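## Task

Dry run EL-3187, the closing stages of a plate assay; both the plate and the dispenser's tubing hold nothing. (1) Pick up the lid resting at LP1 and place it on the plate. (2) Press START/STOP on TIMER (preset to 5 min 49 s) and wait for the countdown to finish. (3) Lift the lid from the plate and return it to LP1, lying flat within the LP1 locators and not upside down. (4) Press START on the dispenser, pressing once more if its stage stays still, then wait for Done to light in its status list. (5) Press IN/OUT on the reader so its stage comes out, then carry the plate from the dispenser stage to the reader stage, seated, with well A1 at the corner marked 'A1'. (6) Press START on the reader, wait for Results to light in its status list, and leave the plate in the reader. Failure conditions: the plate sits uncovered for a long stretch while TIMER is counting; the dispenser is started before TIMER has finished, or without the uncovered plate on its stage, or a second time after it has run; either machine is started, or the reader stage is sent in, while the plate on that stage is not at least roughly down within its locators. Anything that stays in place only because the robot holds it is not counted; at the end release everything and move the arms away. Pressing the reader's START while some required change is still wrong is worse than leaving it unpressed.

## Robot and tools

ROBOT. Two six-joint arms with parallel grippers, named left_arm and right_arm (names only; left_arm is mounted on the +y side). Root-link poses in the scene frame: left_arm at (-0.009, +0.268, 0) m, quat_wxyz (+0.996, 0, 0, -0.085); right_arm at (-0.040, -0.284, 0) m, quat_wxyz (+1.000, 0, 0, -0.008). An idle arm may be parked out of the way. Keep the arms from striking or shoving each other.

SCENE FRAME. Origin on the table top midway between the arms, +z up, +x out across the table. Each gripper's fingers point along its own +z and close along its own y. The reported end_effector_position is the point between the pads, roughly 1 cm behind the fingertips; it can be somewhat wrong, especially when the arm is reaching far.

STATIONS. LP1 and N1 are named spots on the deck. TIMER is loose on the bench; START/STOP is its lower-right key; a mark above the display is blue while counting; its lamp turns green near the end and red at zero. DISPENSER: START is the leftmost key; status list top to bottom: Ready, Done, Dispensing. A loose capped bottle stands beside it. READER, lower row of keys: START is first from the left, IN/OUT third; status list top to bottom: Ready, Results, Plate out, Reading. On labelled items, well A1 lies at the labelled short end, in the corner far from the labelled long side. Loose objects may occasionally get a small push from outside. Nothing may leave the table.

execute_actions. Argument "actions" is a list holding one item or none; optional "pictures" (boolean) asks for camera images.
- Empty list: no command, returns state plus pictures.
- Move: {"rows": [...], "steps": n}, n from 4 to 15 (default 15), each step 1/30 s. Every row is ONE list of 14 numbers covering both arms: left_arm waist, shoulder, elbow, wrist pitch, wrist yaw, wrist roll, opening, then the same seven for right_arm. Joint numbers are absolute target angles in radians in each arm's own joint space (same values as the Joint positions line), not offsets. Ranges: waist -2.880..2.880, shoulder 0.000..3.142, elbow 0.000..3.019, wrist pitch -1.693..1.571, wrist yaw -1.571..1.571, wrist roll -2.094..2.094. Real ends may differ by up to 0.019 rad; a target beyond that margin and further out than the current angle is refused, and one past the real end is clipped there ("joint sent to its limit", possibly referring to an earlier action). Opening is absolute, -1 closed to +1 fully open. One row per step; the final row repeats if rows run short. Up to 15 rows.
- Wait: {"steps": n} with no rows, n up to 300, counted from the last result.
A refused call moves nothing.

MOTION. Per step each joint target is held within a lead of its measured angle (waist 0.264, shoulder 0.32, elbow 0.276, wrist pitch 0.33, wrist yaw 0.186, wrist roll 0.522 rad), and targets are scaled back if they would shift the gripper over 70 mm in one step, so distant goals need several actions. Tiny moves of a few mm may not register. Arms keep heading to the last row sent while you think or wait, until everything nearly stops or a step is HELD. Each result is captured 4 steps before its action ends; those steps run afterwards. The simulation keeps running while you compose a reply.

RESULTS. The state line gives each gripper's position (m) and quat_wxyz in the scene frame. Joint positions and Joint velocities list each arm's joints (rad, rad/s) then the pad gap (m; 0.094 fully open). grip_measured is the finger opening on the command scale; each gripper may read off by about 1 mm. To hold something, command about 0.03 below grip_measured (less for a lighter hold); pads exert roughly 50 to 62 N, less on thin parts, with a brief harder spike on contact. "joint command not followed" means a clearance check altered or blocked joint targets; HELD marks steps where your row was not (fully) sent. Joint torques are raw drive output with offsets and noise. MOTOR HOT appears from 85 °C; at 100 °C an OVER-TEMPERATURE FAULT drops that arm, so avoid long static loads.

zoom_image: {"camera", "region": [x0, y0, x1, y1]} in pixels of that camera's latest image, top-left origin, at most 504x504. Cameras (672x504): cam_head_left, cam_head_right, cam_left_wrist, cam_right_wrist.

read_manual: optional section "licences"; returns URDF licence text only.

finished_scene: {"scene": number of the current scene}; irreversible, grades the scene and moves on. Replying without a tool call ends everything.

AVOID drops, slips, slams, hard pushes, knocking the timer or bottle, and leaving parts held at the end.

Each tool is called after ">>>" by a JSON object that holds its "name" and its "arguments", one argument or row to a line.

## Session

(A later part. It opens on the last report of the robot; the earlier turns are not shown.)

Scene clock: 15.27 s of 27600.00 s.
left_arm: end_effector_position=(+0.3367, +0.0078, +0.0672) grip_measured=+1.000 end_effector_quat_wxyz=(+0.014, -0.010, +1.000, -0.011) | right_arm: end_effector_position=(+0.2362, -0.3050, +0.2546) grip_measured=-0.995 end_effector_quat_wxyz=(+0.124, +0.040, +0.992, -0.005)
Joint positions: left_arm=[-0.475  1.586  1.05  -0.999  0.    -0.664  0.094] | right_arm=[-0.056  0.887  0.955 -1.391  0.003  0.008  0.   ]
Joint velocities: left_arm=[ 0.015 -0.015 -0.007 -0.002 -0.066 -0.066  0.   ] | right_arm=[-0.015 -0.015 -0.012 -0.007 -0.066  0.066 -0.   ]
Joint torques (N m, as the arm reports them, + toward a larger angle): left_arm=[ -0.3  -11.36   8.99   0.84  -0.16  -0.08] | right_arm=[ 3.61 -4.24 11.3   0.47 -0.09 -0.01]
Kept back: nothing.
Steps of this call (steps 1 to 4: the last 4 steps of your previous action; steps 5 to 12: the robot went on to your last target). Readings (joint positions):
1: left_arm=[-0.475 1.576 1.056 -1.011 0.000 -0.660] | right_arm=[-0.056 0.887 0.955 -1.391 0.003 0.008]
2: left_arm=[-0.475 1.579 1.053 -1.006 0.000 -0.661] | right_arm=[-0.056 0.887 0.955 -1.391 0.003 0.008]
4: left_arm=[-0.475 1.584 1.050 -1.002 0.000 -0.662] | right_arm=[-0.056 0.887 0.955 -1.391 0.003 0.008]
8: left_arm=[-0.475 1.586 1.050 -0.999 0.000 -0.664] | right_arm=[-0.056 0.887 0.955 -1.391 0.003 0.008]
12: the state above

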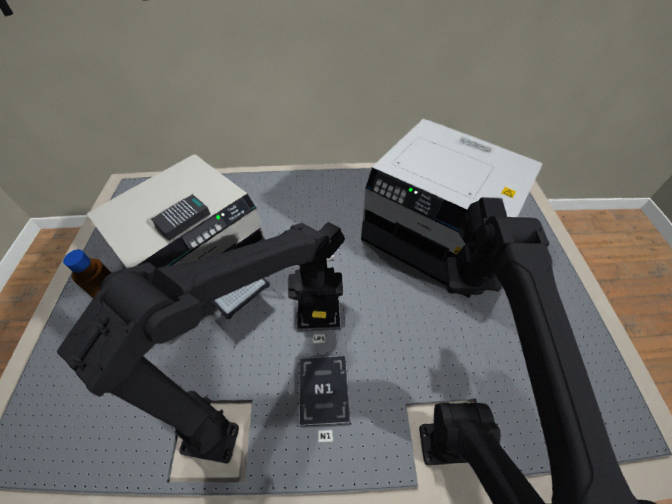

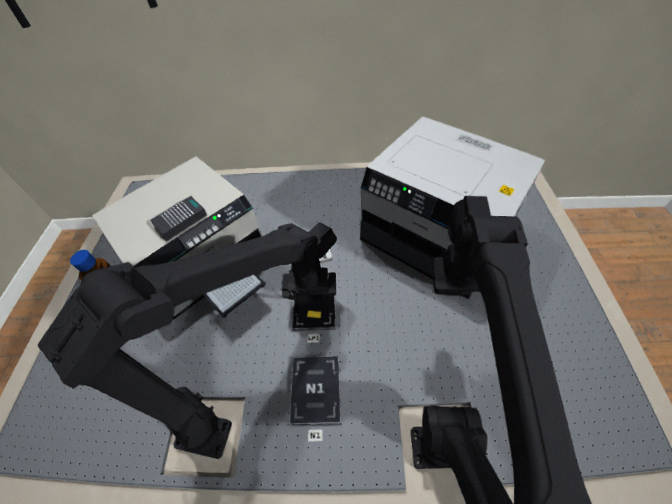

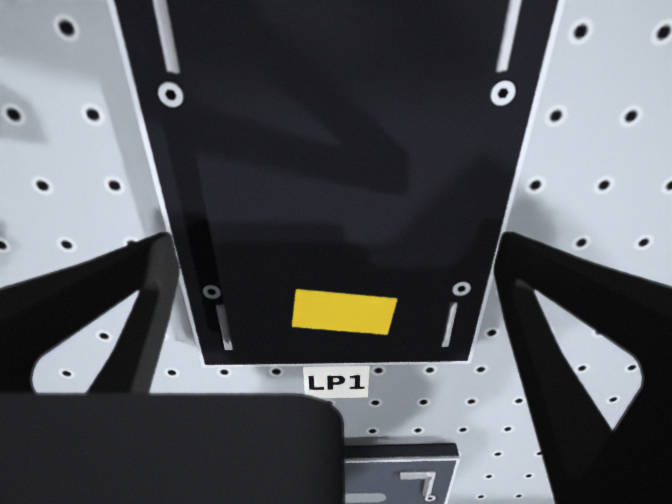

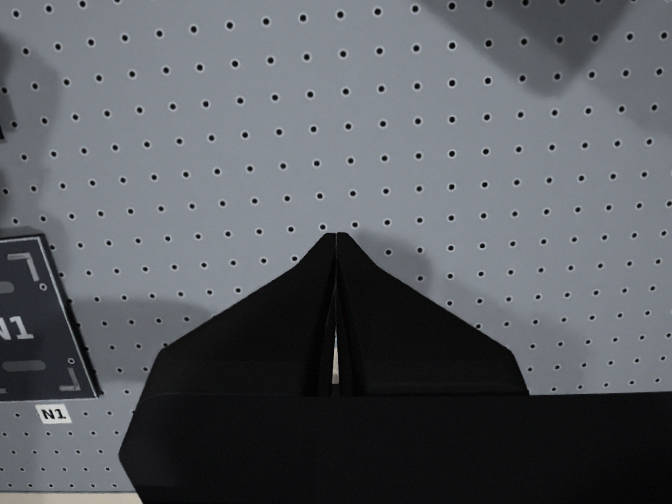

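>>> {"name": "execute_actions", "arguments": {
  "actions": [
    {"rows": [[-0.491,1.603,1.048,-0.982,0,-0.68,1,-0.05,0.9,0.96,-1.4,0,0,-1],[-0.494,1.608,1.046,-0.98,0,-0.683,1,-0.05,0.9,0.96,-1.4,0,0,-1],[-0.496,1.613,1.044,-0.978,0,-0.686,1,-0.05,0.9,0.96,-1.4,0,0,-1],[-0.496,1.618,1.043,-0.976,0,-0.687,1,-0.05,0.9,0.96,-1.4,0,0,-1],[-0.496,1.622,1.043,-0.975,0,-0.687,1,-0.05,0.9,0.96,-1.4,0,0,-1],[-0.496,1.625,1.043,-0.975,0,-0.687,1,-0.05,0.9,0.96,-1.4,0,0,-1],[-0.496,1.627,1.043,-0.975,0,-0.687,1,-0.05,0.9,0.96,-1.4,0,0,-1]], "steps": 15}
  ]
}}

>>> {"name": "execute_actions", "arguments": {
  "actions": [
    {"steps": 10}
  ],
  "pictures": true
}}

Scene clock: 17.13 s of 27600.00 s.
left_arm: end_effector_position=(+0.3307, +0.0075, +0.0501) grip_measured=+1.000 end_effector_quat_wxyz=(+0.000, -0.010, +1.000, -0.000) | right_arm: end_effector_position=(+0.2362, -0.3050, +0.2546) grip_measured=-0.995 end_effector_quat_wxyz=(+0.124, +0.040, +0.992, -0.005)
Joint positions: left_arm=[-0.484  1.62   1.04  -0.989  0.    -0.674  0.094] | right_arm=[-0.056  0.887  0.955 -1.391  0.003  0.008  0.   ]
Joint velocities: left_arm=[ 0.005  0.063 -0.032 -0.027 -0.051  0.007  0.   ] | right_arm=[-0.005 -0.015  0.007 -0.002 -0.007 -0.037 -0.   ]
Joint torques (N m, as the arm reports them, + toward a larger angle): left_arm=[ -0.17 -12.05   8.74   0.75  -0.15  -0.05] | right_arm=[ 3.56 -4.23 11.28  0.49 -0.09 -0.02]
Steps of this call (steps 1 to 30: the robot went on to your last target; steps 31 to 45: nothing new was sent; steps 46 to 56: the first 11 steps of this action). Readings (joint positions):
46: left_arm=[-0.475 1.586 1.050 -0.999 0.000 -0.665] | right_arm=[-0.056 0.887 0.955 -1.391 0.003 0.008]
47: left_arm=[-0.476 1.587 1.050 -0.998 0.000 -0.667] | right_arm=[-0.056 0.887 0.955 -1.391 0.003 0.008]
49: left_arm=[-0.478 1.591 1.048 -0.993 0.000 -0.669] | right_arm=[-0.056 0.887 0.955 -1.391 0.003 0.008]
53: left_arm=[-0.483 1.609 1.043 -0.990 0.000 -0.673] | right_arm=[-0.056 0.887 0.955 -1.391 0.003 0.008]
56: the state above

Scene clock: 17.47 s of 27600.00 s.
left_arm: end_effector_position=(+0.3301, +0.0079, +0.0489) grip_measured=+1.000 end_effector_quat_wxyz=(-0.001, -0.010, +1.000, +0.000) | right_arm: end_effector_position=(+0.2362, -0.3050, +0.2546) grip_measured=-0.995 end_effector_quat_wxyz=(+0.124, +0.040, +0.992, -0.005)
Joint positions: left_arm=[-0.484  1.622  1.039 -0.989  0.    -0.675  0.094] | right_arm=[-0.056  0.887  0.955 -1.391  0.003  0.008  0.   ]
Joint velocities: left_arm=[ 0.005  0.005  0.012 -0.007  0.022 -0.066  0.   ] | right_arm=[-0.005 -0.005  0.007  0.007  0.037 -0.022 -0.001]
Joint torques (N m, as the arm reports them, + toward a larger angle): left_arm=[ -0.19 -11.54   8.68   0.77  -0.15  -0.05] | right_arm=[ 3.58 -4.24 11.29  0.48 -0.09 -0.02]
Kept back: nothing.
Steps of this call (steps 1 to 4: the last 4 steps of your previous action; steps 5 to 10: the robot went on to your last target). Readings (joint positions):
1: left_arm=[-0.484 1.622 1.039 -0.989 0.000 -0.674] | right_arm=[-0.056 0.887 0.955 -1.391 0.003 0.008]
2: left_arm=[-0.484 1.622 1.039 -0.989 0.000 -0.675] | right_arm=[-0.056 0.887 0.955 -1.391 0.003 0.008]
4: left_arm=[-0.484 1.622 1.039 -0.989 0.000 -0.675] | right_arm=[-0.056 0.887 0.955 -1.391 0.003 0.008]
8: left_arm=[-0.484 1.622 1.039 -0.989 0.000 -0.675] | right_arm=[-0.056 0.887 0.955 -1.391 0.003 0.008]
10: the state above

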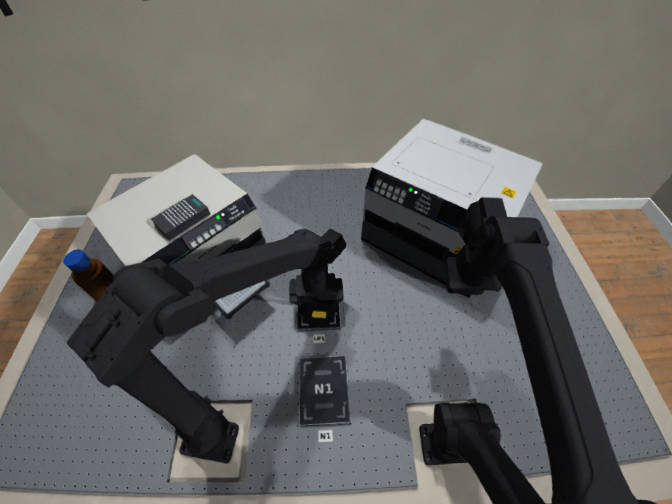

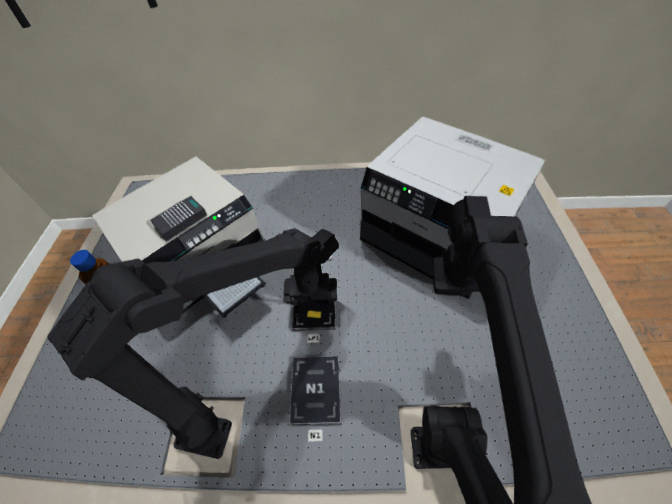

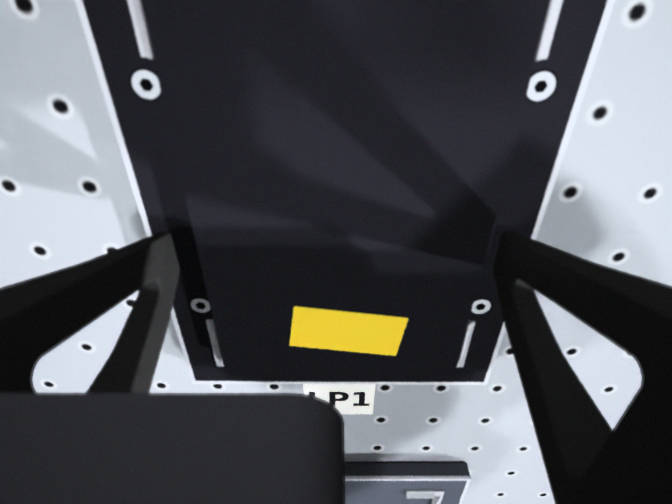

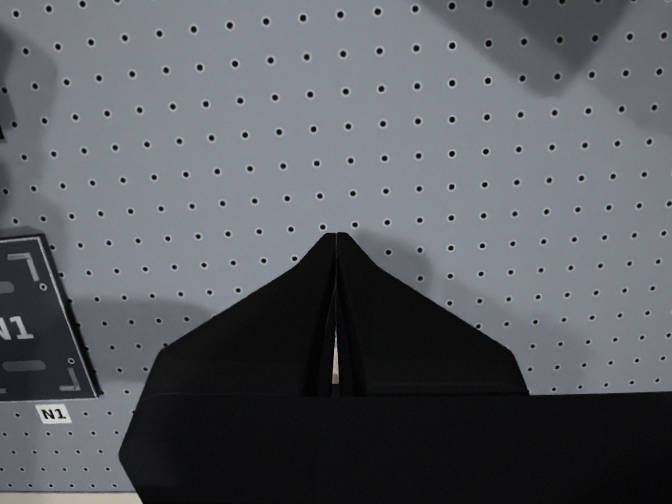

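>>> {"name": "zoom_image", "arguments": {
  "camera": "cam_left_wrist",
  "region": [100, 180, 300, 390]
}}

>>> {"name": "zoom_image", "arguments": {
  "camera": "cam_left_wrist",
  "region": [400, 180, 600, 390]
}}

Region (100, 180, 300, 390) of cam_left_wrist's 672x504 image, scaled by 2.400, with more detail than that image has; it fills the left 480 columns of this view, and the rest is white.

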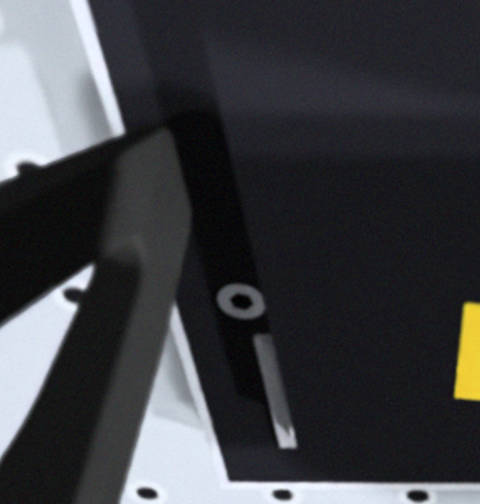

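Region (400, 180, 600, 390) of cam_left_wrist's 672x504 image, scaled by 2.400, with more detail than that image has; it fills the left 480 columns of this view, and the rest is white.

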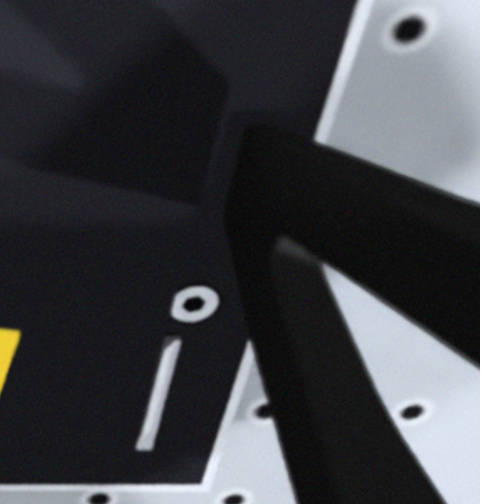

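>>> {"name": "execute_actions", "arguments": {
  "actions": [
    {"rows": [[-0.496,1.628,1.041,-0.97,-0.004,-0.687,1,-0.05,0.9,0.96,-1.4,0,0,-1],[-0.496,1.629,1.039,-0.965,-0.008,-0.687,1,-0.05,0.9,0.96,-1.4,0,0,-1],[-0.496,1.63,1.037,-0.96,-0.012,-0.687,1,-0.05,0.9,0.96,-1.4,0,0,-1],[-0.496,1.631,1.035,-0.954,-0.015,-0.687,1,-0.05,0.9,0.96,-1.4,0,0,-1],[-0.496,1.632,1.033,-0.948,-0.015,-0.687,1,-0.05,0.9,0.96,-1.4,0,0,-1],[-0.496,1.633,1.031,-0.942,-0.015,-0.687,1,-0.05,0.9,0.96,-1.4,0,0,-1],[-0.496,1.634,1.029,-0.936,-0.015,-0.687,1,-0.05,0.9,0.96,-1.4,0,0,-1],[-0.496,1.635,1.027,-0.93,-0.015,-0.687,1,-0.05,0.9,0.96,-1.4,0,0,-1],[-0.496,1.636,1.025,-0.924,-0.015,-0.687,1,-0.05,0.9,0.96,-1.4,0,0,-1],[-0.496,1.637,1.023,-0.918,-0.015,-0.687,1,-0.05,0.9,0.96,-1.4,0,0,-1]], "steps": 15}
  ]
}}

>>> {"name": "execute_actions", "arguments": {
  "actions": [
    {"steps": 10}
  ],
  "pictures": true
}}

Scene clock: 20.90 s of 27600.00 s.
left_arm: end_effector_position=(+0.3355, +0.0062, +0.0440) grip_measured=+1.000 end_effector_quat_wxyz=(+0.016, -0.011, +1.000, -0.006) | right_arm: end_effector_position=(+0.2362, -0.3050, +0.2546) grip_measured=-0.995 end_effector_quat_wxyz=(+0.124, +0.040, +0.992, -0.005)
Joint positions: left_arm=[-0.484  1.623  1.024 -0.939 -0.011 -0.675  0.094] | right_arm=[-0.056  0.887  0.955 -1.391  0.003  0.008  0.   ]
Joint velocities: left_arm=[-0.015  0.015 -0.046  0.095  0.007 -0.037  0.   ] | right_arm=[-0.005  0.005 -0.012  0.007 -0.022 -0.037  0.001]
Joint torques (N m, as the arm reports them, + toward a larger angle): left_arm=[ -0.07 -11.89   8.45   0.8   -0.3   -0.07] | right_arm=[ 3.61 -4.21 11.29  0.47 -0.09 -0.01]
Steps of this call (steps 1 to 15: the robot went on to your last target; steps 16 to 92: nothing new was sent; steps 93 to 103: the first 11 steps of this action). Readings (joint positions):
93: left_arm=[-0.484 1.622 1.039 -0.988 0.000 -0.675] | right_arm=[-0.056 0.887 0.955 -1.391 0.003 0.008]
94: left_arm=[-0.484 1.622 1.039 -0.986 -0.002 -0.675] | right_arm=[-0.056 0.887 0.955 -1.391 0.003 0.008]
96: left_arm=[-0.484 1.622 1.038 -0.978 -0.009 -0.675] | right_arm=[-0.056 0.887 0.955 -1.391 0.003 0.008]
100: left_arm=[-0.484 1.622 1.031 -0.955 -0.011 -0.675] | right_arm=[-0.056 0.887 0.955 -1.391 0.003 0.008]
103: the state above

Scene clock: 21.23 s of 27600.00 s.
left_arm: end_effector_position=(+0.3355, +0.0062, +0.0417) grip_measured=+1.000 end_effector_quat_wxyz=(+0.016, -0.011, +1.000, -0.006) | right_arm: end_effector_position=(+0.2362, -0.3050, +0.2546) grip_measured=-0.995 end_effector_quat_wxyz=(+0.124, +0.040, +0.992, -0.005)
Joint positions: left_arm=[-0.484  1.626  1.021 -0.933 -0.011 -0.675  0.094] | right_arm=[-0.056  0.887  0.955 -1.391  0.003  0.008  0.   ]
Joint velocities: left_arm=[ 0.015 -0.005 -0.017  0.012 -0.066  0.051  0.   ] | right_arm=[-0.005 -0.005  0.002 -0.007 -0.066  0.022 -0.   ]
Joint torques (N m, as the arm reports them, + toward a larger angle): left_arm=[ -0.03 -11.62   8.44   0.87  -0.32  -0.07] | right_arm=[ 3.6  -4.23 11.28  0.47 -0.09 -0.01]
Kept back: nothing.
Steps of this call (steps 1 to 4: the last 4 steps of your previous action; steps 5 to 10: the robot went on to your last target). Readings (joint positions):
1: left_arm=[-0.484 1.624 1.022 -0.937 -0.011 -0.675] | right_arm=[-0.056 0.887 0.955 -1.391 0.003 0.008]
2: left_arm=[-0.484 1.624 1.021 -0.935 -0.011 -0.675] | right_arm=[-0.056 0.887 0.955 -1.391 0.003 0.008]
4: left_arm=[-0.484 1.626 1.021 -0.934 -0.011 -0.675] | right_arm=[-0.056 0.887 0.955 -1.391 0.003 0.008]
8: left_arm=[-0.484 1.626 1.021 -0.933 -0.011 -0.675] | right_arm=[-0.056 0.887 0.955 -1.391 0.003 0.008]
10: the state above

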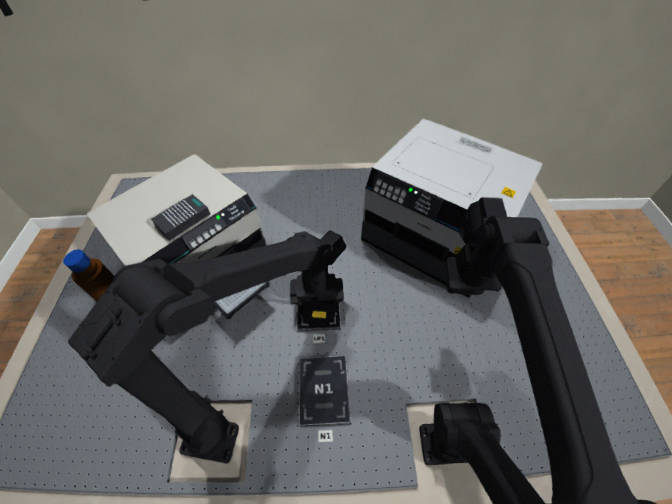

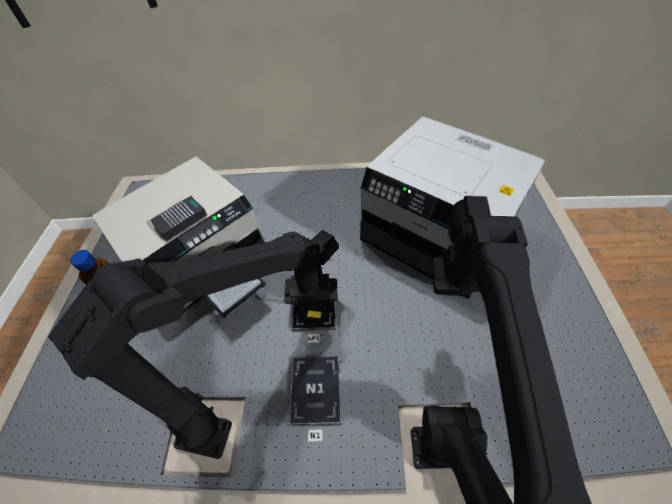

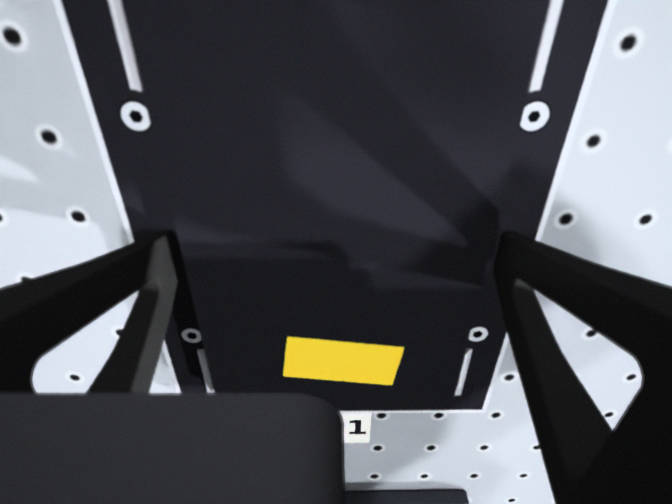

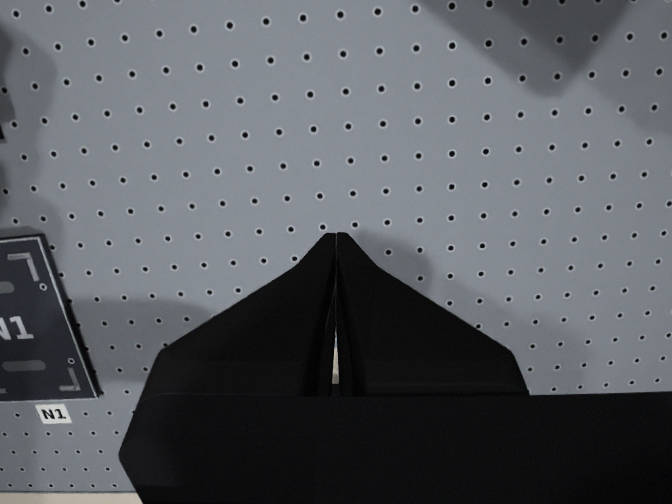

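>>> {"name": "zoom_image", "arguments": {
  "camera": "cam_left_wrist",
  "region": [90, 80, 340, 400]
}}

>>> {"name": "zoom_image", "arguments": {
  "camera": "cam_left_wrist",
  "region": [340, 80, 590, 400]
}}

Region (90, 80, 340, 400) of cam_left_wrist's 672x504 image, scaled by 1.575, with more detail than that image has; it fills the left 394 columns of this view, and the rest is white.

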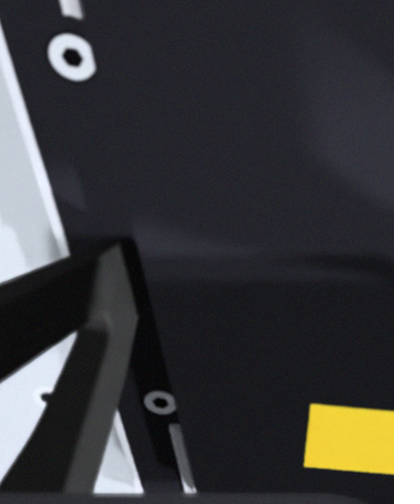

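Region (340, 80, 590, 400) of cam_left_wrist's 672x504 image, scaled by 1.575, with more detail than that image has; it fills the left 394 columns of this view, and the rest is white.

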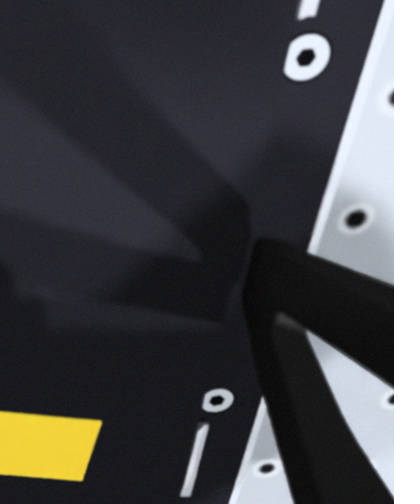

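>>> {"name": "execute_actions", "arguments": {
  "actions": [
    {"rows": [[-0.496,1.64,1.023,-0.918,-0.015,-0.687,1,-0.05,0.9,0.96,-1.4,0,0,-1],[-0.496,1.642,1.023,-0.918,-0.015,-0.687,1,-0.05,0.9,0.96,-1.4,0,0,-1],[-0.496,1.642,1.023,-0.918,-0.015,-0.687,1,-0.05,0.9,0.96,-1.4,0,0,-1],[-0.496,1.642,1.023,-0.918,-0.015,-0.687,0.96,-0.05,0.9,0.96,-1.4,0,0,-1],[-0.496,1.642,1.023,-0.918,-0.015,-0.687,0.93,-0.05,0.9,0.96,-1.4,0,0,-1],[-0.496,1.642,1.023,-0.918,-0.015,-0.687,0.9,-0.05,0.9,0.96,-1.4,0,0,-1],[-0.496,1.642,1.023,-0.918,-0.015,-0.687,0.88,-0.05,0.9,0.96,-1.4,0,0,-1],[-0.496,1.642,1.023,-0.918,-0.015,-0.687,0.86,-0.05,0.9,0.96,-1.4,0,0,-1],[-0.496,1.642,1.023,-0.918,-0.015,-0.687,0.845,-0.05,0.9,0.96,-1.4,0,0,-1],[-0.496,1.642,1.023,-0.918,-0.015,-0.687,0.83,-0.05,0.9,0.96,-1.4,0,0,-1],[-0.496,1.642,1.023,-0.918,-0.015,-0.687,0.82,-0.05,0.9,0.96,-1.4,0,0,-1],[-0.496,1.642,1.023,-0.918,-0.015,-0.687,0.81,-0.05,0.9,0.96,-1.4,0,0,-1],[-0.496,1.642,1.023,-0.918,-0.015,-0.687,0.8,-0.05,0.9,0.96,-1.4,0,0,-1],[-0.496,1.642,1.023,-0.918,-0.015,-0.687,0.79,-0.05,0.9,0.96,-1.4,0,0,-1],[-0.496,1.642,1.023,-0.918,-0.015,-0.687,0.78,-0.05,0.9,0.96,-1.4,0,0,-1]], "steps": 15}
  ]
}}

>>> {"name": "execute_actions", "arguments": {
  "actions": [
    {"steps": 10}
  ],
  "pictures": true
}}

Scene clock: 22.33 s of 27600.00 s.
left_arm: end_effector_position=(+0.3356, +0.0065, +0.0410) grip_measured=+0.827 end_effector_quat_wxyz=(+0.016, -0.011, +1.000, -0.005) | right_arm: end_effector_position=(+0.2362, -0.3050, +0.2546) grip_measured=-0.995 end_effector_quat_wxyz=(+0.124, +0.040, +0.992, -0.005)
Joint positions: left_arm=[-0.484  1.628  1.021 -0.933 -0.012 -0.676  0.086] | right_arm=[-0.056  0.887  0.955 -1.391  0.003  0.008  0.   ]
Joint velocities: left_arm=[-0.005  0.015 -0.002  0.007  0.007 -0.022 -0.01 ] | right_arm=[-0.005 -0.015  0.002  0.017 -0.007 -0.007 -0.002]
Joint torques (N m, as the arm reports them, + toward a larger angle): left_arm=[  0.28 -11.22   8.37   0.82  -0.25  -0.07] | right_arm=[ 3.52 -4.21 11.29  0.47 -0.08 -0.01]
Steps of this call (steps 1 to 15: the robot went on to your last target; steps 16 to 22: nothing new was sent; steps 23 to 33: the first 11 steps of this action). Readings (joint positions):
23: left_arm=[-0.484 1.626 1.021 -0.933 -0.011 -0.675] | right_arm=[-0.056 0.887 0.955 -1.391 0.003 0.008]
24: left_arm=[-0.484 1.626 1.021 -0.933 -0.011 -0.675] | right_arm=[-0.056 0.887 0.955 -1.391 0.003 0.008]
26: left_arm=[-0.484 1.628 1.021 -0.933 -0.011 -0.676] | right_arm=[-0.056 0.887 0.955 -1.391 0.003 0.008]
30: left_arm=[-0.484 1.628 1.021 -0.933 -0.012 -0.676] | right_arm=[-0.056 0.887 0.955 -1.391 0.003 0.008]
33: the state above

Scene clock: 22.67 s of 27600.00 s.
left_arm: end_effector_position=(+0.3355, +0.0065, +0.0408) grip_measured=+0.796 end_effector_quat_wxyz=(+0.016, -0.011, +1.000, -0.004) | right_arm: end_effector_position=(+0.2362, -0.3050, +0.2546) grip_measured=-0.995 end_effector_quat_wxyz=(+0.124, +0.040, +0.992, -0.005)
Joint positions: left_arm=[-0.484  1.629  1.021 -0.933 -0.012 -0.676  0.084] | right_arm=[-0.056  0.887  0.955 -1.391  0.003  0.008  0.   ]
Joint velocities: left_arm=[-0.015 -0.015 -0.022 -0.002 -0.051  0.037 -0.001] | right_arm=[-0.015 -0.015 -0.002 -0.017 -0.125  0.037  0.   ]
Joint torques (N m, as the arm reports them, + toward a larger angle): left_arm=[ -0.1  -11.33   8.38   0.85  -0.26  -0.06] | right_arm=[ 3.56 -4.24 11.32  0.49 -0.09 -0.01]
Kept back: nothing.
Steps of this call (steps 1 to 4: the last 4 steps of your previous action; steps 5 to 10: the robot went on to your last target). Readings (joint positions):
1: left_arm=[-0.484 1.628 1.021 -0.933 -0.012 -0.676] | right_arm=[-0.056 0.887 0.955 -1.391 0.003 0.008]
2: left_arm=[-0.484 1.628 1.021 -0.933 -0.012 -0.676] | right_arm=[-0.056 0.887 0.955 -1.391 0.003 0.008]
4: left_arm=[-0.484 1.628 1.021 -0.933 -0.012 -0.676] | right_arm=[-0.056 0.887 0.955 -1.391 0.003 0.008]
8: left_arm=[-0.484 1.629 1.021 -0.933 -0.012 -0.676] | right_arm=[-0.056 0.887 0.955 -1.391 0.003 0.008]
10: the state above

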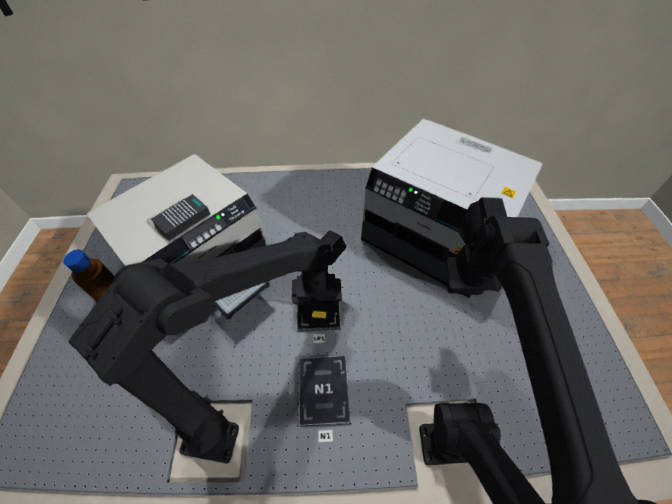

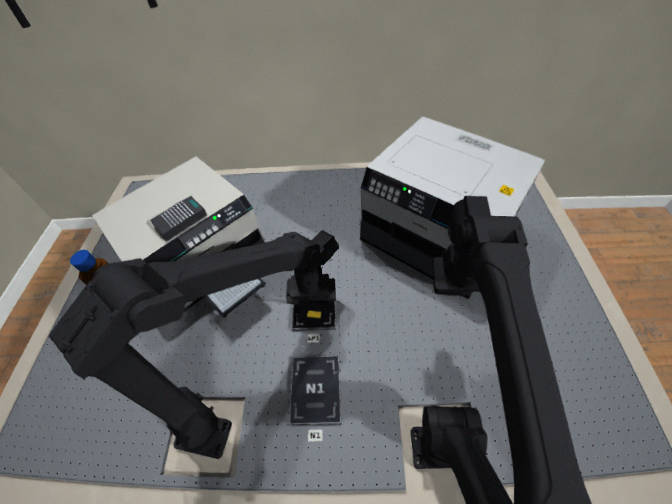

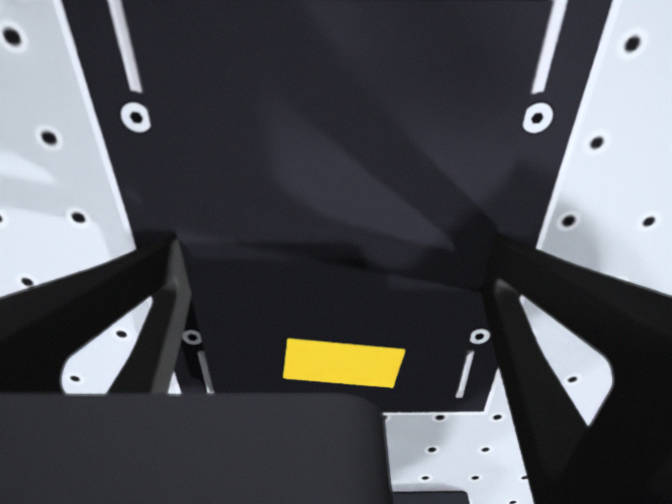

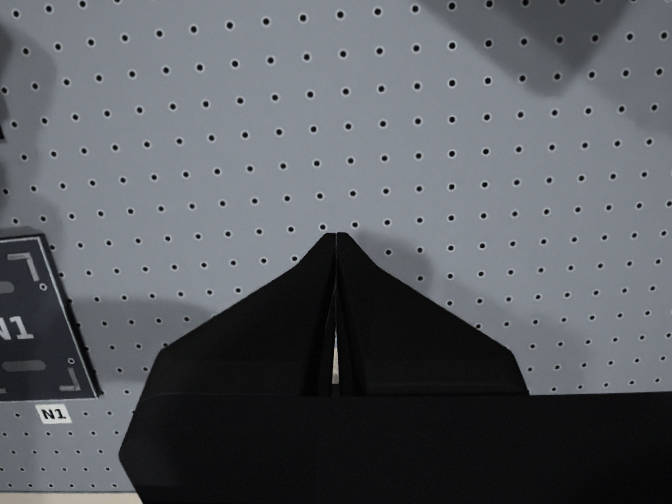

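>>> {"name": "execute_actions", "arguments": {
  "actions": [
    {"rows": [[-0.49,1.635,1.035,-0.925,-0.015,-0.68,0.765,-0.05,0.9,0.96,-1.4,0,0,-1],[-0.485,1.62,1.052,-0.935,-0.015,-0.676,0.765,-0.05,0.9,0.96,-1.4,0,0,-1],[-0.484,1.609,1.066,-0.943,-0.015,-0.676,0.765,-0.05,0.9,0.96,-1.4,0,0,-1],[-0.484,1.605,1.069,-0.95,-0.015,-0.676,0.765,-0.05,0.9,0.96,-1.4,0,0,-1],[-0.484,1.599,1.074,-0.96,-0.015,-0.676,0.765,-0.05,0.9,0.96,-1.4,0,0,-1],[-0.484,1.592,1.079,-0.972,-0.015,-0.676,0.765,-0.05,0.9,0.96,-1.4,0,0,-1],[-0.484,1.584,1.085,-0.986,-0.015,-0.676,0.765,-0.05,0.9,0.96,-1.4,0,0,-1],[-0.484,1.576,1.091,-1.0,-0.015,-0.676,0.765,-0.05,0.9,0.96,-1.4,0,0,-1],[-0.484,1.568,1.097,-1.014,-0.015,-0.676,0.765,-0.05,0.9,0.96,-1.4,0,0,-1],[-0.484,1.56,1.1035,-1.0285,-0.015,-0.676,0.765,-0.05,0.9,0.96,-1.4,0,0,-1],[-0.484,1.548,1.116,-1.053,-0.015,-0.676,0.765,-0.05,0.9,0.96,-1.4,0,0,-1],[-0.484,1.535,1.13,-1.08,-0.015,-0.676,0.765,-0.05,0.9,0.96,-1.4,0,0,-1],[-0.484,1.522,1.145,-1.108,-0.015,-0.676,0.765,-0.05,0.9,0.96,-1.4,0,0,-1],[-0.484,1.509,1.16,-1.136,-0.015,-0.676,0.765,-0.05,0.9,0.96,-1.4,0,0,-1],[-0.484,1.496,1.175,-1.163,-0.015,-0.676,0.765,-0.05,0.9,0.96,-1.4,0,0,-1]], "steps": 15}
  ]
}}

>>> {"name": "execute_actions", "arguments": {
  "actions": [
    {"steps": 10}
  ],
  "pictures": true
}}

Scene clock: 25.77 s of 27600.00 s.
left_arm: end_effector_position=(+0.3298, +0.0109, +0.0563) grip_measured=+0.790 end_effector_quat_wxyz=(+0.004, -0.011, +1.000, +0.005) | right_arm: end_effector_position=(+0.2362, -0.3050, +0.2546) grip_measured=-0.995 end_effector_quat_wxyz=(+0.124, +0.040, +0.992, -0.005)
Joint positions: left_arm=[-0.484  1.605  1.04  -1.006 -0.012 -0.676  0.084] | right_arm=[-0.056  0.887  0.955 -1.391  0.003  0.008  0.   ]
Joint velocities: left_arm=[-0.005 -0.249  0.154 -0.53   0.007  0.051 -0.   ] | right_arm=[ 0.005 -0.005 -0.012  0.007 -0.007  0.037 -0.001]
Joint torques (N m, as the arm reports them, + toward a larger angle): left_arm=[  0.79 -15.57  14.13   0.06  -0.25   0.02] | right_arm=[ 3.59 -4.21 11.29  0.49 -0.09 -0.01]
Steps of this call (steps 1 to 15: the robot went on to your last target; steps 16 to 82: nothing new was sent; steps 83 to 93: the first 11 steps of this action). Readings (joint positions):
83: left_arm=[-0.484 1.629 1.021 -0.933 -0.012 -0.676] | right_arm=[-0.056 0.887 0.955 -1.391 0.003 0.008]
84: left_arm=[-0.484 1.629 1.021 -0.933 -0.012 -0.676] | right_arm=[-0.056 0.887 0.955 -1.391 0.003 0.008]
86: left_arm=[-0.484 1.629 1.021 -0.934 -0.012 -0.676] | right_arm=[-0.056 0.887 0.955 -1.391 0.003 0.008]
90: left_arm=[-0.484 1.624 1.030 -0.962 -0.012 -0.676] | right_arm=[-0.056 0.887 0.955 -1.391 0.003 0.008]
93: the state above

Scene clock: 26.10 s of 27600.00 s.
left_arm: end_effector_position=(+0.3372, +0.0052, +0.1343) grip_measured=+0.790 end_effector_quat_wxyz=(+0.030, -0.011, +0.999, -0.016) | right_arm: end_effector_position=(+0.2362, -0.3050, +0.2546) grip_measured=-0.995 end_effector_quat_wxyz=(+0.124, +0.040, +0.992, -0.005)
Joint positions: left_arm=[-0.484  1.494  1.137 -1.147 -0.012 -0.676  0.084] | right_arm=[-0.056  0.887  0.955 -1.391  0.003  0.008  0.   ]
Joint velocities: left_arm=[-0.005 -0.151  0.095 -0.007 -0.037  0.081  0.   ] | right_arm=[-0.005 -0.015 -0.007 -0.007  0.007  0.007  0.001]
Joint torques (N m, as the arm reports them, + toward a larger angle): left_arm=[  0.85 -11.22  12.49  -0.34  -0.26   0.04] | right_arm=[ 3.57 -4.22 11.3   0.48 -0.08 -0.02]
Kept back: nothing.
Steps of this call (steps 1 to 4: the last 4 steps of your previous action; steps 5 to 10: the robot went on to your last target). Readings (joint positions):
1: left_arm=[-0.484 1.596 1.048 -1.027 -0.012 -0.676] | right_arm=[-0.056 0.887 0.955 -1.391 0.003 0.008]
2: left_arm=[-0.484 1.586 1.057 -1.051 -0.012 -0.676] | right_arm=[-0.056 0.887 0.955 -1.391 0.003 0.008]
4: left_arm=[-0.484 1.561 1.082 -1.102 -0.012 -0.676] | right_arm=[-0.056 0.887 0.955 -1.391 0.003 0.008]
8: left_arm=[-0.484 1.509 1.127 -1.145 -0.012 -0.676] | right_arm=[-0.056 0.887 0.955 -1.391 0.003 0.008]
10: the state above

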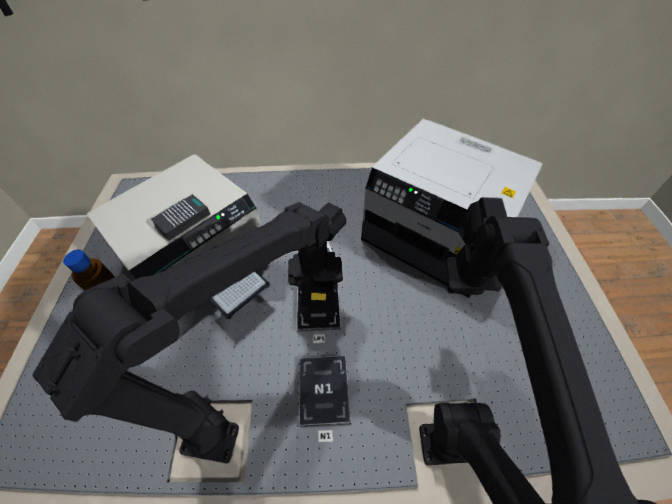

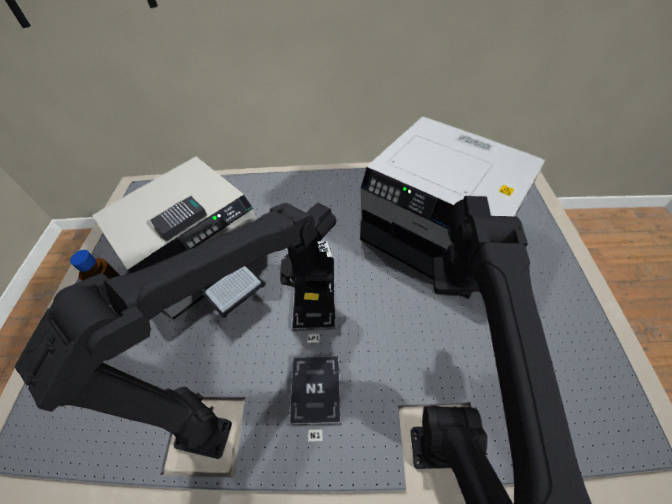

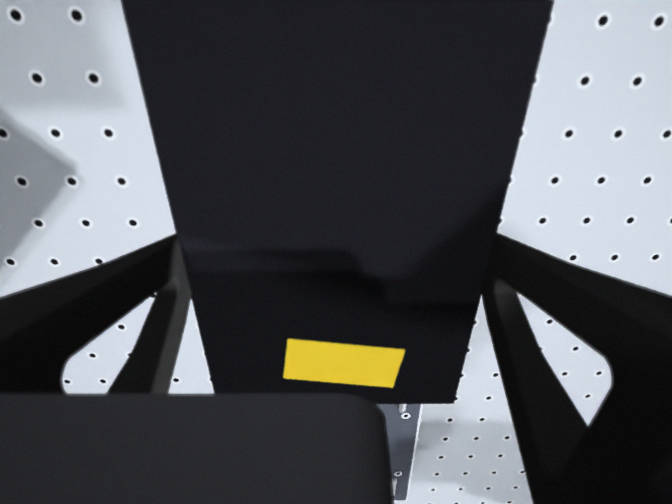

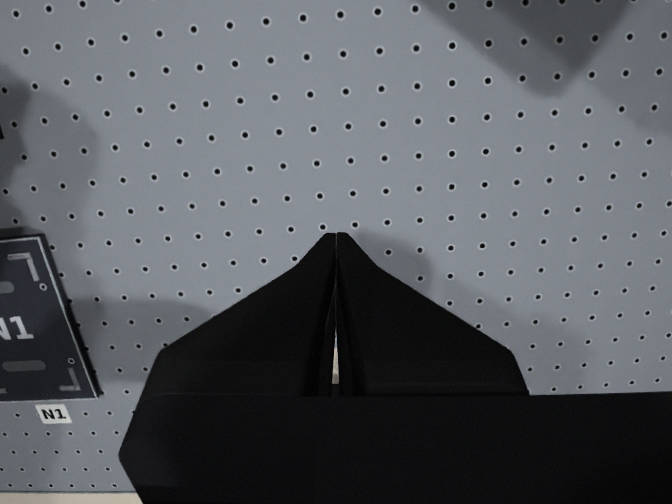

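>>> {"name": "execute_actions", "arguments": {
  "actions": [
    {"rows": [[-0.478,1.478,1.175,-1.17,-0.015,-0.66,0.762,-0.03,0.89,0.96,-1.38,0,0,-0.9],[-0.472,1.466,1.175,-1.185,-0.015,-0.64,0.762,0.0,0.89,0.96,-1.36,0,0,-0.8],[-0.466,1.454,1.175,-1.2,-0.015,-0.615,0.762,0.04,0.89,0.96,-1.33,0,0,-0.65],[-0.459,1.442,1.175,-1.215,-0.015,-0.59,0.762,0.08,0.89,0.96,-1.3,0,0,-0.5],[-0.451,1.43,1.175,-1.23,-0.015,-0.56,0.762,0.12,0.89,0.96,-1.3,0,0,-0.35],[-0.442,1.418,1.175,-1.245,-0.015,-0.53,0.762,0.16,0.89,0.96,-1.3,0,0,-0.2],[-0.432,1.406,1.175,-1.26,-0.015,-0.495,0.762,0.2,0.89,0.96,-1.3,0,0,-0.05],[-0.421,1.394,1.175,-1.273,-0.015,-0.46,0.762,0.24,0.89,0.96,-1.3,0,0,0.1],[-0.409,1.383,1.175,-1.286,-0.015,-0.42,0.762,0.28,0.89,0.96,-1.3,0,0,0.25],[-0.396,1.373,1.175,-1.298,-0.015,-0.38,0.762,0.32,0.89,0.96,-1.3,0,0,0.4],[-0.382,1.364,1.17,-1.309,-0.015,-0.335,0.762,0.36,0.89,0.96,-1.3,0,0,0.55],[-0.367,1.356,1.16,-1.319,-0.015,-0.29,0.762,0.4,0.89,0.96,-1.3,0,0,0.7],[-0.351,1.348,1.15,-1.328,-0.015,-0.245,0.762,0.44,0.89,0.96,-1.3,0,0,0.85],[-0.334,1.341,1.143,-1.335,-0.015,-0.2,0.762,0.48,0.89,0.96,-1.3,0,0,1],[-0.316,1.335,1.138,-1.34,-0.015,-0.15,0.762,0.52,0.89,0.96,-1.3,0,0,1]], "steps": 15}
  ]
}}

>>> {"name": "execute_actions", "arguments": {
  "actions": [
    {"rows": [[-0.297,1.329,1.13,-1.335,-0.015,-0.1,0.762,0.56,0.89,0.96,-1.3,0,0,1],[-0.277,1.323,1.12,-1.328,-0.015,-0.045,0.762,0.6,0.89,0.96,-1.3,0,0,1],[-0.257,1.317,1.109,-1.32,-0.015,0.01,0.762,0.64,0.89,0.96,-1.3,0,0,1],[-0.237,1.311,1.097,-1.312,-0.015,0.065,0.762,0.68,0.89,0.96,-1.3,0,0,1],[-0.217,1.305,1.085,-1.304,-0.015,0.12,0.762,0.72,0.89,0.96,-1.3,0,0,1],[-0.197,1.299,1.073,-1.296,-0.015,0.175,0.762,0.76,0.89,0.96,-1.3,0,0,1],[-0.178,1.293,1.061,-1.288,-0.015,0.23,0.762,0.8,0.89,0.96,-1.3,0,0,1],[-0.16,1.287,1.049,-1.28,-0.015,0.285,0.762,0.83,0.89,0.96,-1.3,0,0,1],[-0.143,1.281,1.037,-1.273,-0.015,0.34,0.762,0.86,0.89,0.96,-1.3,0,0,1],[-0.127,1.275,1.026,-1.266,-0.015,0.39,0.762,0.885,0.89,0.96,-1.3,0,0,1],[-0.113,1.269,1.016,-1.26,-0.015,0.435,0.762,0.905,0.89,0.96,-1.3,0,0,1],[-0.101,1.263,1.007,-1.255,-0.015,0.475,0.762,0.92,0.89,0.96,-1.3,0,0,1],[-0.091,1.258,0.999,-1.251,-0.015,0.51,0.762,0.93,0.89,0.96,-1.3,0,0,1],[-0.083,1.254,0.993,-1.247,-0.015,0.535,0.762,0.937,0.89,0.96,-1.3,0,0,1],[-0.078,1.251,0.989,-1.244,-0.015,0.546,0.762,0.94,0.89,0.96,-1.3,0,0,1]], "steps": 15}
  ]
}}

>>> {"name": "execute_actions", "arguments": {
  "actions": [
    {"steps": 18}
  ],
  "pictures": true
}}

Scene clock: 29.10 s of 27600.00 s.
left_arm: end_effector_position=(+0.3255, +0.0438, +0.1651) grip_measured=+0.790 end_effector_quat_wxyz=(+0.012, +0.056, +0.998, -0.000) | right_arm: end_effector_position=(+0.2448, -0.2041, +0.2601) grip_measured=+0.475 end_effector_quat_wxyz=(+0.162, -0.132, +0.978, +0.022)
Joint positions: left_arm=[-0.426  1.415  1.138 -1.273 -0.012 -0.484  0.084] | right_arm=[ 0.293  0.887  0.955 -1.311  0.002  0.008  0.069]
Joint velocities: left_arm=[ 0.405 -0.454 -0.002 -0.339  0.037  0.945 -0.001] | right_arm=[ 1.197 -0.005  0.007 -0.007 -0.051  0.022  0.146]
Joint torques (N m, as the arm reports them, + toward a larger angle): left_arm=[  1.84 -12.82  12.51  -0.04  -0.24   0.1 ] | right_arm=[ 2.44 -5.35 11.43  1.48 -0.07 -0.02]
Steps of this call (steps 1 to 30: the robot went on to your last target; steps 31 to 79: nothing new was sent; steps 80 to 90: the first 11 steps of this action). Readings (joint positions):
80: left_arm=[-0.484 1.492 1.138 -1.153 -0.012 -0.675] | right_arm=[-0.054 0.887 0.955 -1.391 0.003 0.008]
81: left_arm=[-0.484 1.492 1.138 -1.157 -0.012 -0.671] | right_arm=[-0.047 0.887 0.955 -1.388 0.003 0.008]
83: left_arm=[-0.483 1.489 1.138 -1.178 -0.012 -0.652] | right_arm=[-0.006 0.887 0.955 -1.358 0.003 0.008]
87: left_arm=[-0.462 1.459 1.138 -1.234 -0.012 -0.573] | right_arm=[0.162 0.887 0.955 -1.314 0.003 0.008]
90: the state above

Scene clock: 29.60 s of 27600.00 s.
left_arm: end_effector_position=(+0.3315, +0.1596, +0.1645) grip_measured=+0.790 end_effector_quat_wxyz=(+0.005, +0.260, +0.966, +0.006) | right_arm: end_effector_position=(+0.1552, -0.0620, +0.2601) grip_measured=+1.000 end_effector_quat_wxyz=(+0.149, -0.405, +0.900, +0.067)
Joint positions: left_arm=[-0.145  1.303  1.029 -1.287 -0.013  0.211  0.084] | right_arm=[ 0.869  0.887  0.955 -1.311  0.002  0.008  0.094]
Joint velocities: left_arm=[ 0.484 -0.073 -0.388  0.188 -0.051  1.414  0.   ] | right_arm=[ 0.796 -0.015 -0.022  0.012  0.051 -0.066  0.   ]
Joint torques (N m, as the arm reports them, + toward a larger angle): left_arm=[  0.93 -10.74  10.47   0.7   -0.18   0.11] | right_arm=[ 1.92 -5.62 11.44  1.5  -0.04 -0.01]
Steps of this call (steps 1 to 4: the last 4 steps of your previous action; steps 5 to 15: the first 11 steps of this action). Readings (joint positions):
5: left_arm=[-0.341 1.349 1.138 -1.319 -0.012 -0.290] | right_arm=[0.491 0.887 0.955 -1.311 0.002 0.008]
6: left_arm=[-0.322 1.340 1.135 -1.320 -0.012 -0.245] | right_arm=[0.530 0.887 0.955 -1.311 0.002 0.008]
8: left_arm=[-0.283 1.326 1.122 -1.320 -0.012 -0.150] | right_arm=[0.610 0.887 0.955 -1.311 0.002 0.008]
12: left_arm=[-0.201 1.310 1.071 -1.306 -0.012 0.055] | right_arm=[0.770 0.887 0.955 -1.311 0.002 0.008]
15: the state above

Scene clock: 30.20 s of 27600.00 s.
left_arm: end_effector_position=(+0.3271, +0.1844, +0.1583) grip_measured=+0.790 end_effector_quat_wxyz=(+0.011, +0.379, +0.925, +0.008) | right_arm: end_effector_position=(+0.1387, -0.0486, +0.2601) grip_measured=+1.000 end_effector_quat_wxyz=(+0.146, -0.437, +0.885, +0.073)
Joint positions: left_arm=[-0.08   1.268  0.981 -1.259 -0.013  0.528  0.084] | right_arm=[ 0.941  0.887  0.955 -1.311  0.001  0.008  0.094]
Joint velocities: left_arm=[-0.005 -0.005  0.007 -0.007 -0.051  0.037  0.001] | right_arm=[-0.005 -0.005  0.002 -0.002 -0.066 -0.051  0.   ]
Joint torques (N m, as the arm reports them, + toward a larger angle): left_arm=[ 1.   -9.71 10.54  0.78 -0.14  0.1 ] | right_arm=[ 2.96 -5.3  11.43  1.49 -0.04 -0.01]
Kept back: nothing.
Steps of this call (steps 1 to 4: the last 4 steps of your previous action; steps 5 to 18: the robot went on to your last target). Readings (joint positions):
1: left_arm=[-0.129 1.300 1.017 -1.281 -0.013 0.260] | right_arm=[0.894 0.887 0.955 -1.311 0.002 0.008]
2: left_arm=[-0.114 1.296 1.006 -1.276 -0.013 0.307] | right_arm=[0.913 0.887 0.955 -1.311 0.002 0.008]
4: left_arm=[-0.093 1.287 0.989 -1.267 -0.013 0.386] | right_arm=[0.935 0.887 0.955 -1.311 0.001 0.008]
8: left_arm=[-0.080 1.273 0.981 -1.262 -0.013 0.474] | right_arm=[0.941 0.887 0.955 -1.311 0.001 0.008]
18: the state above

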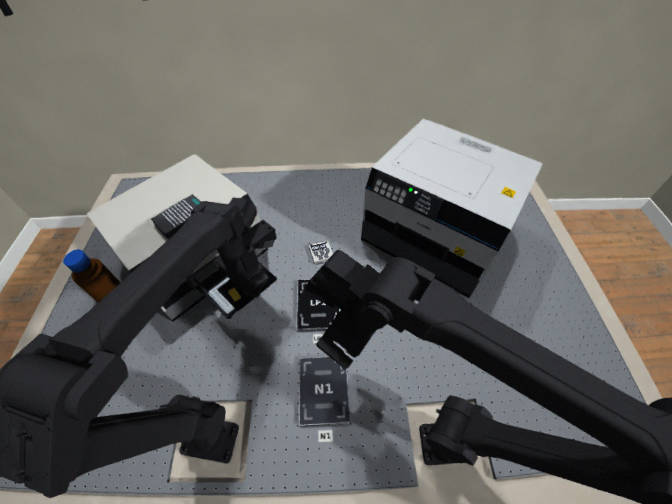

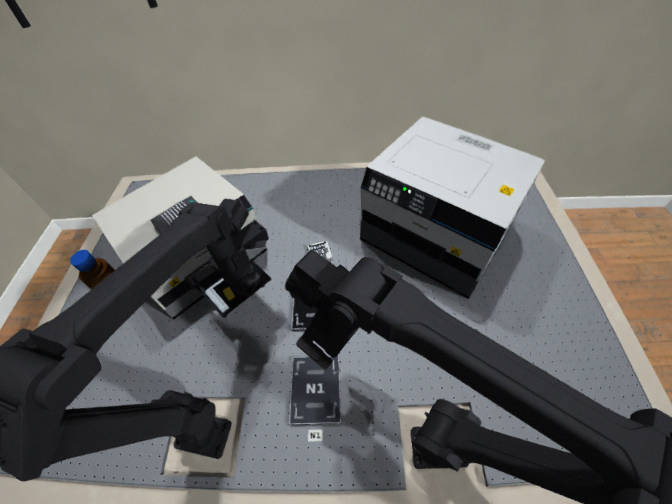

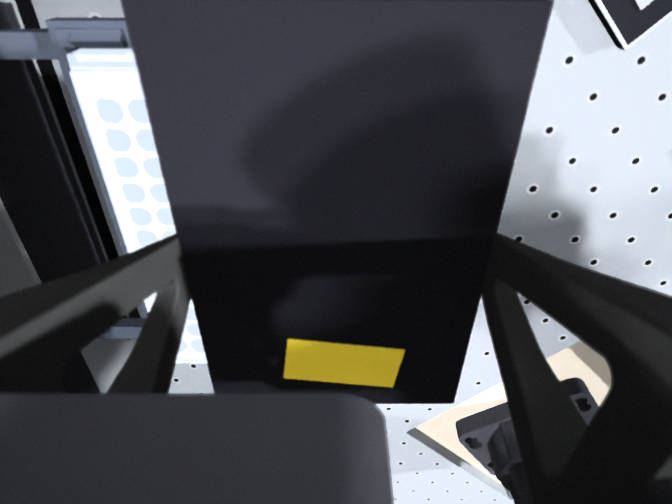

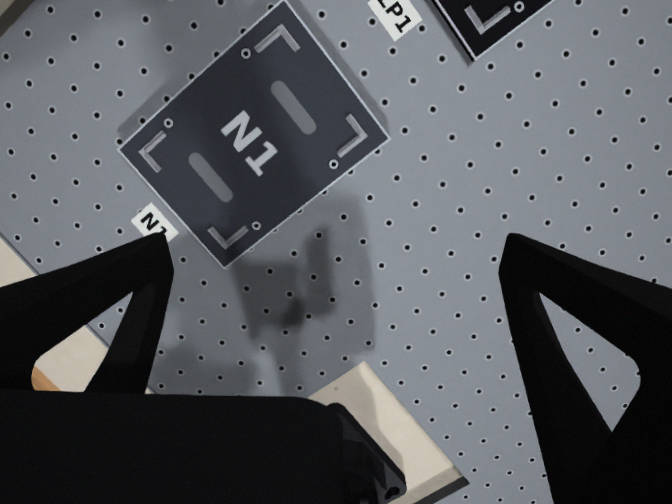

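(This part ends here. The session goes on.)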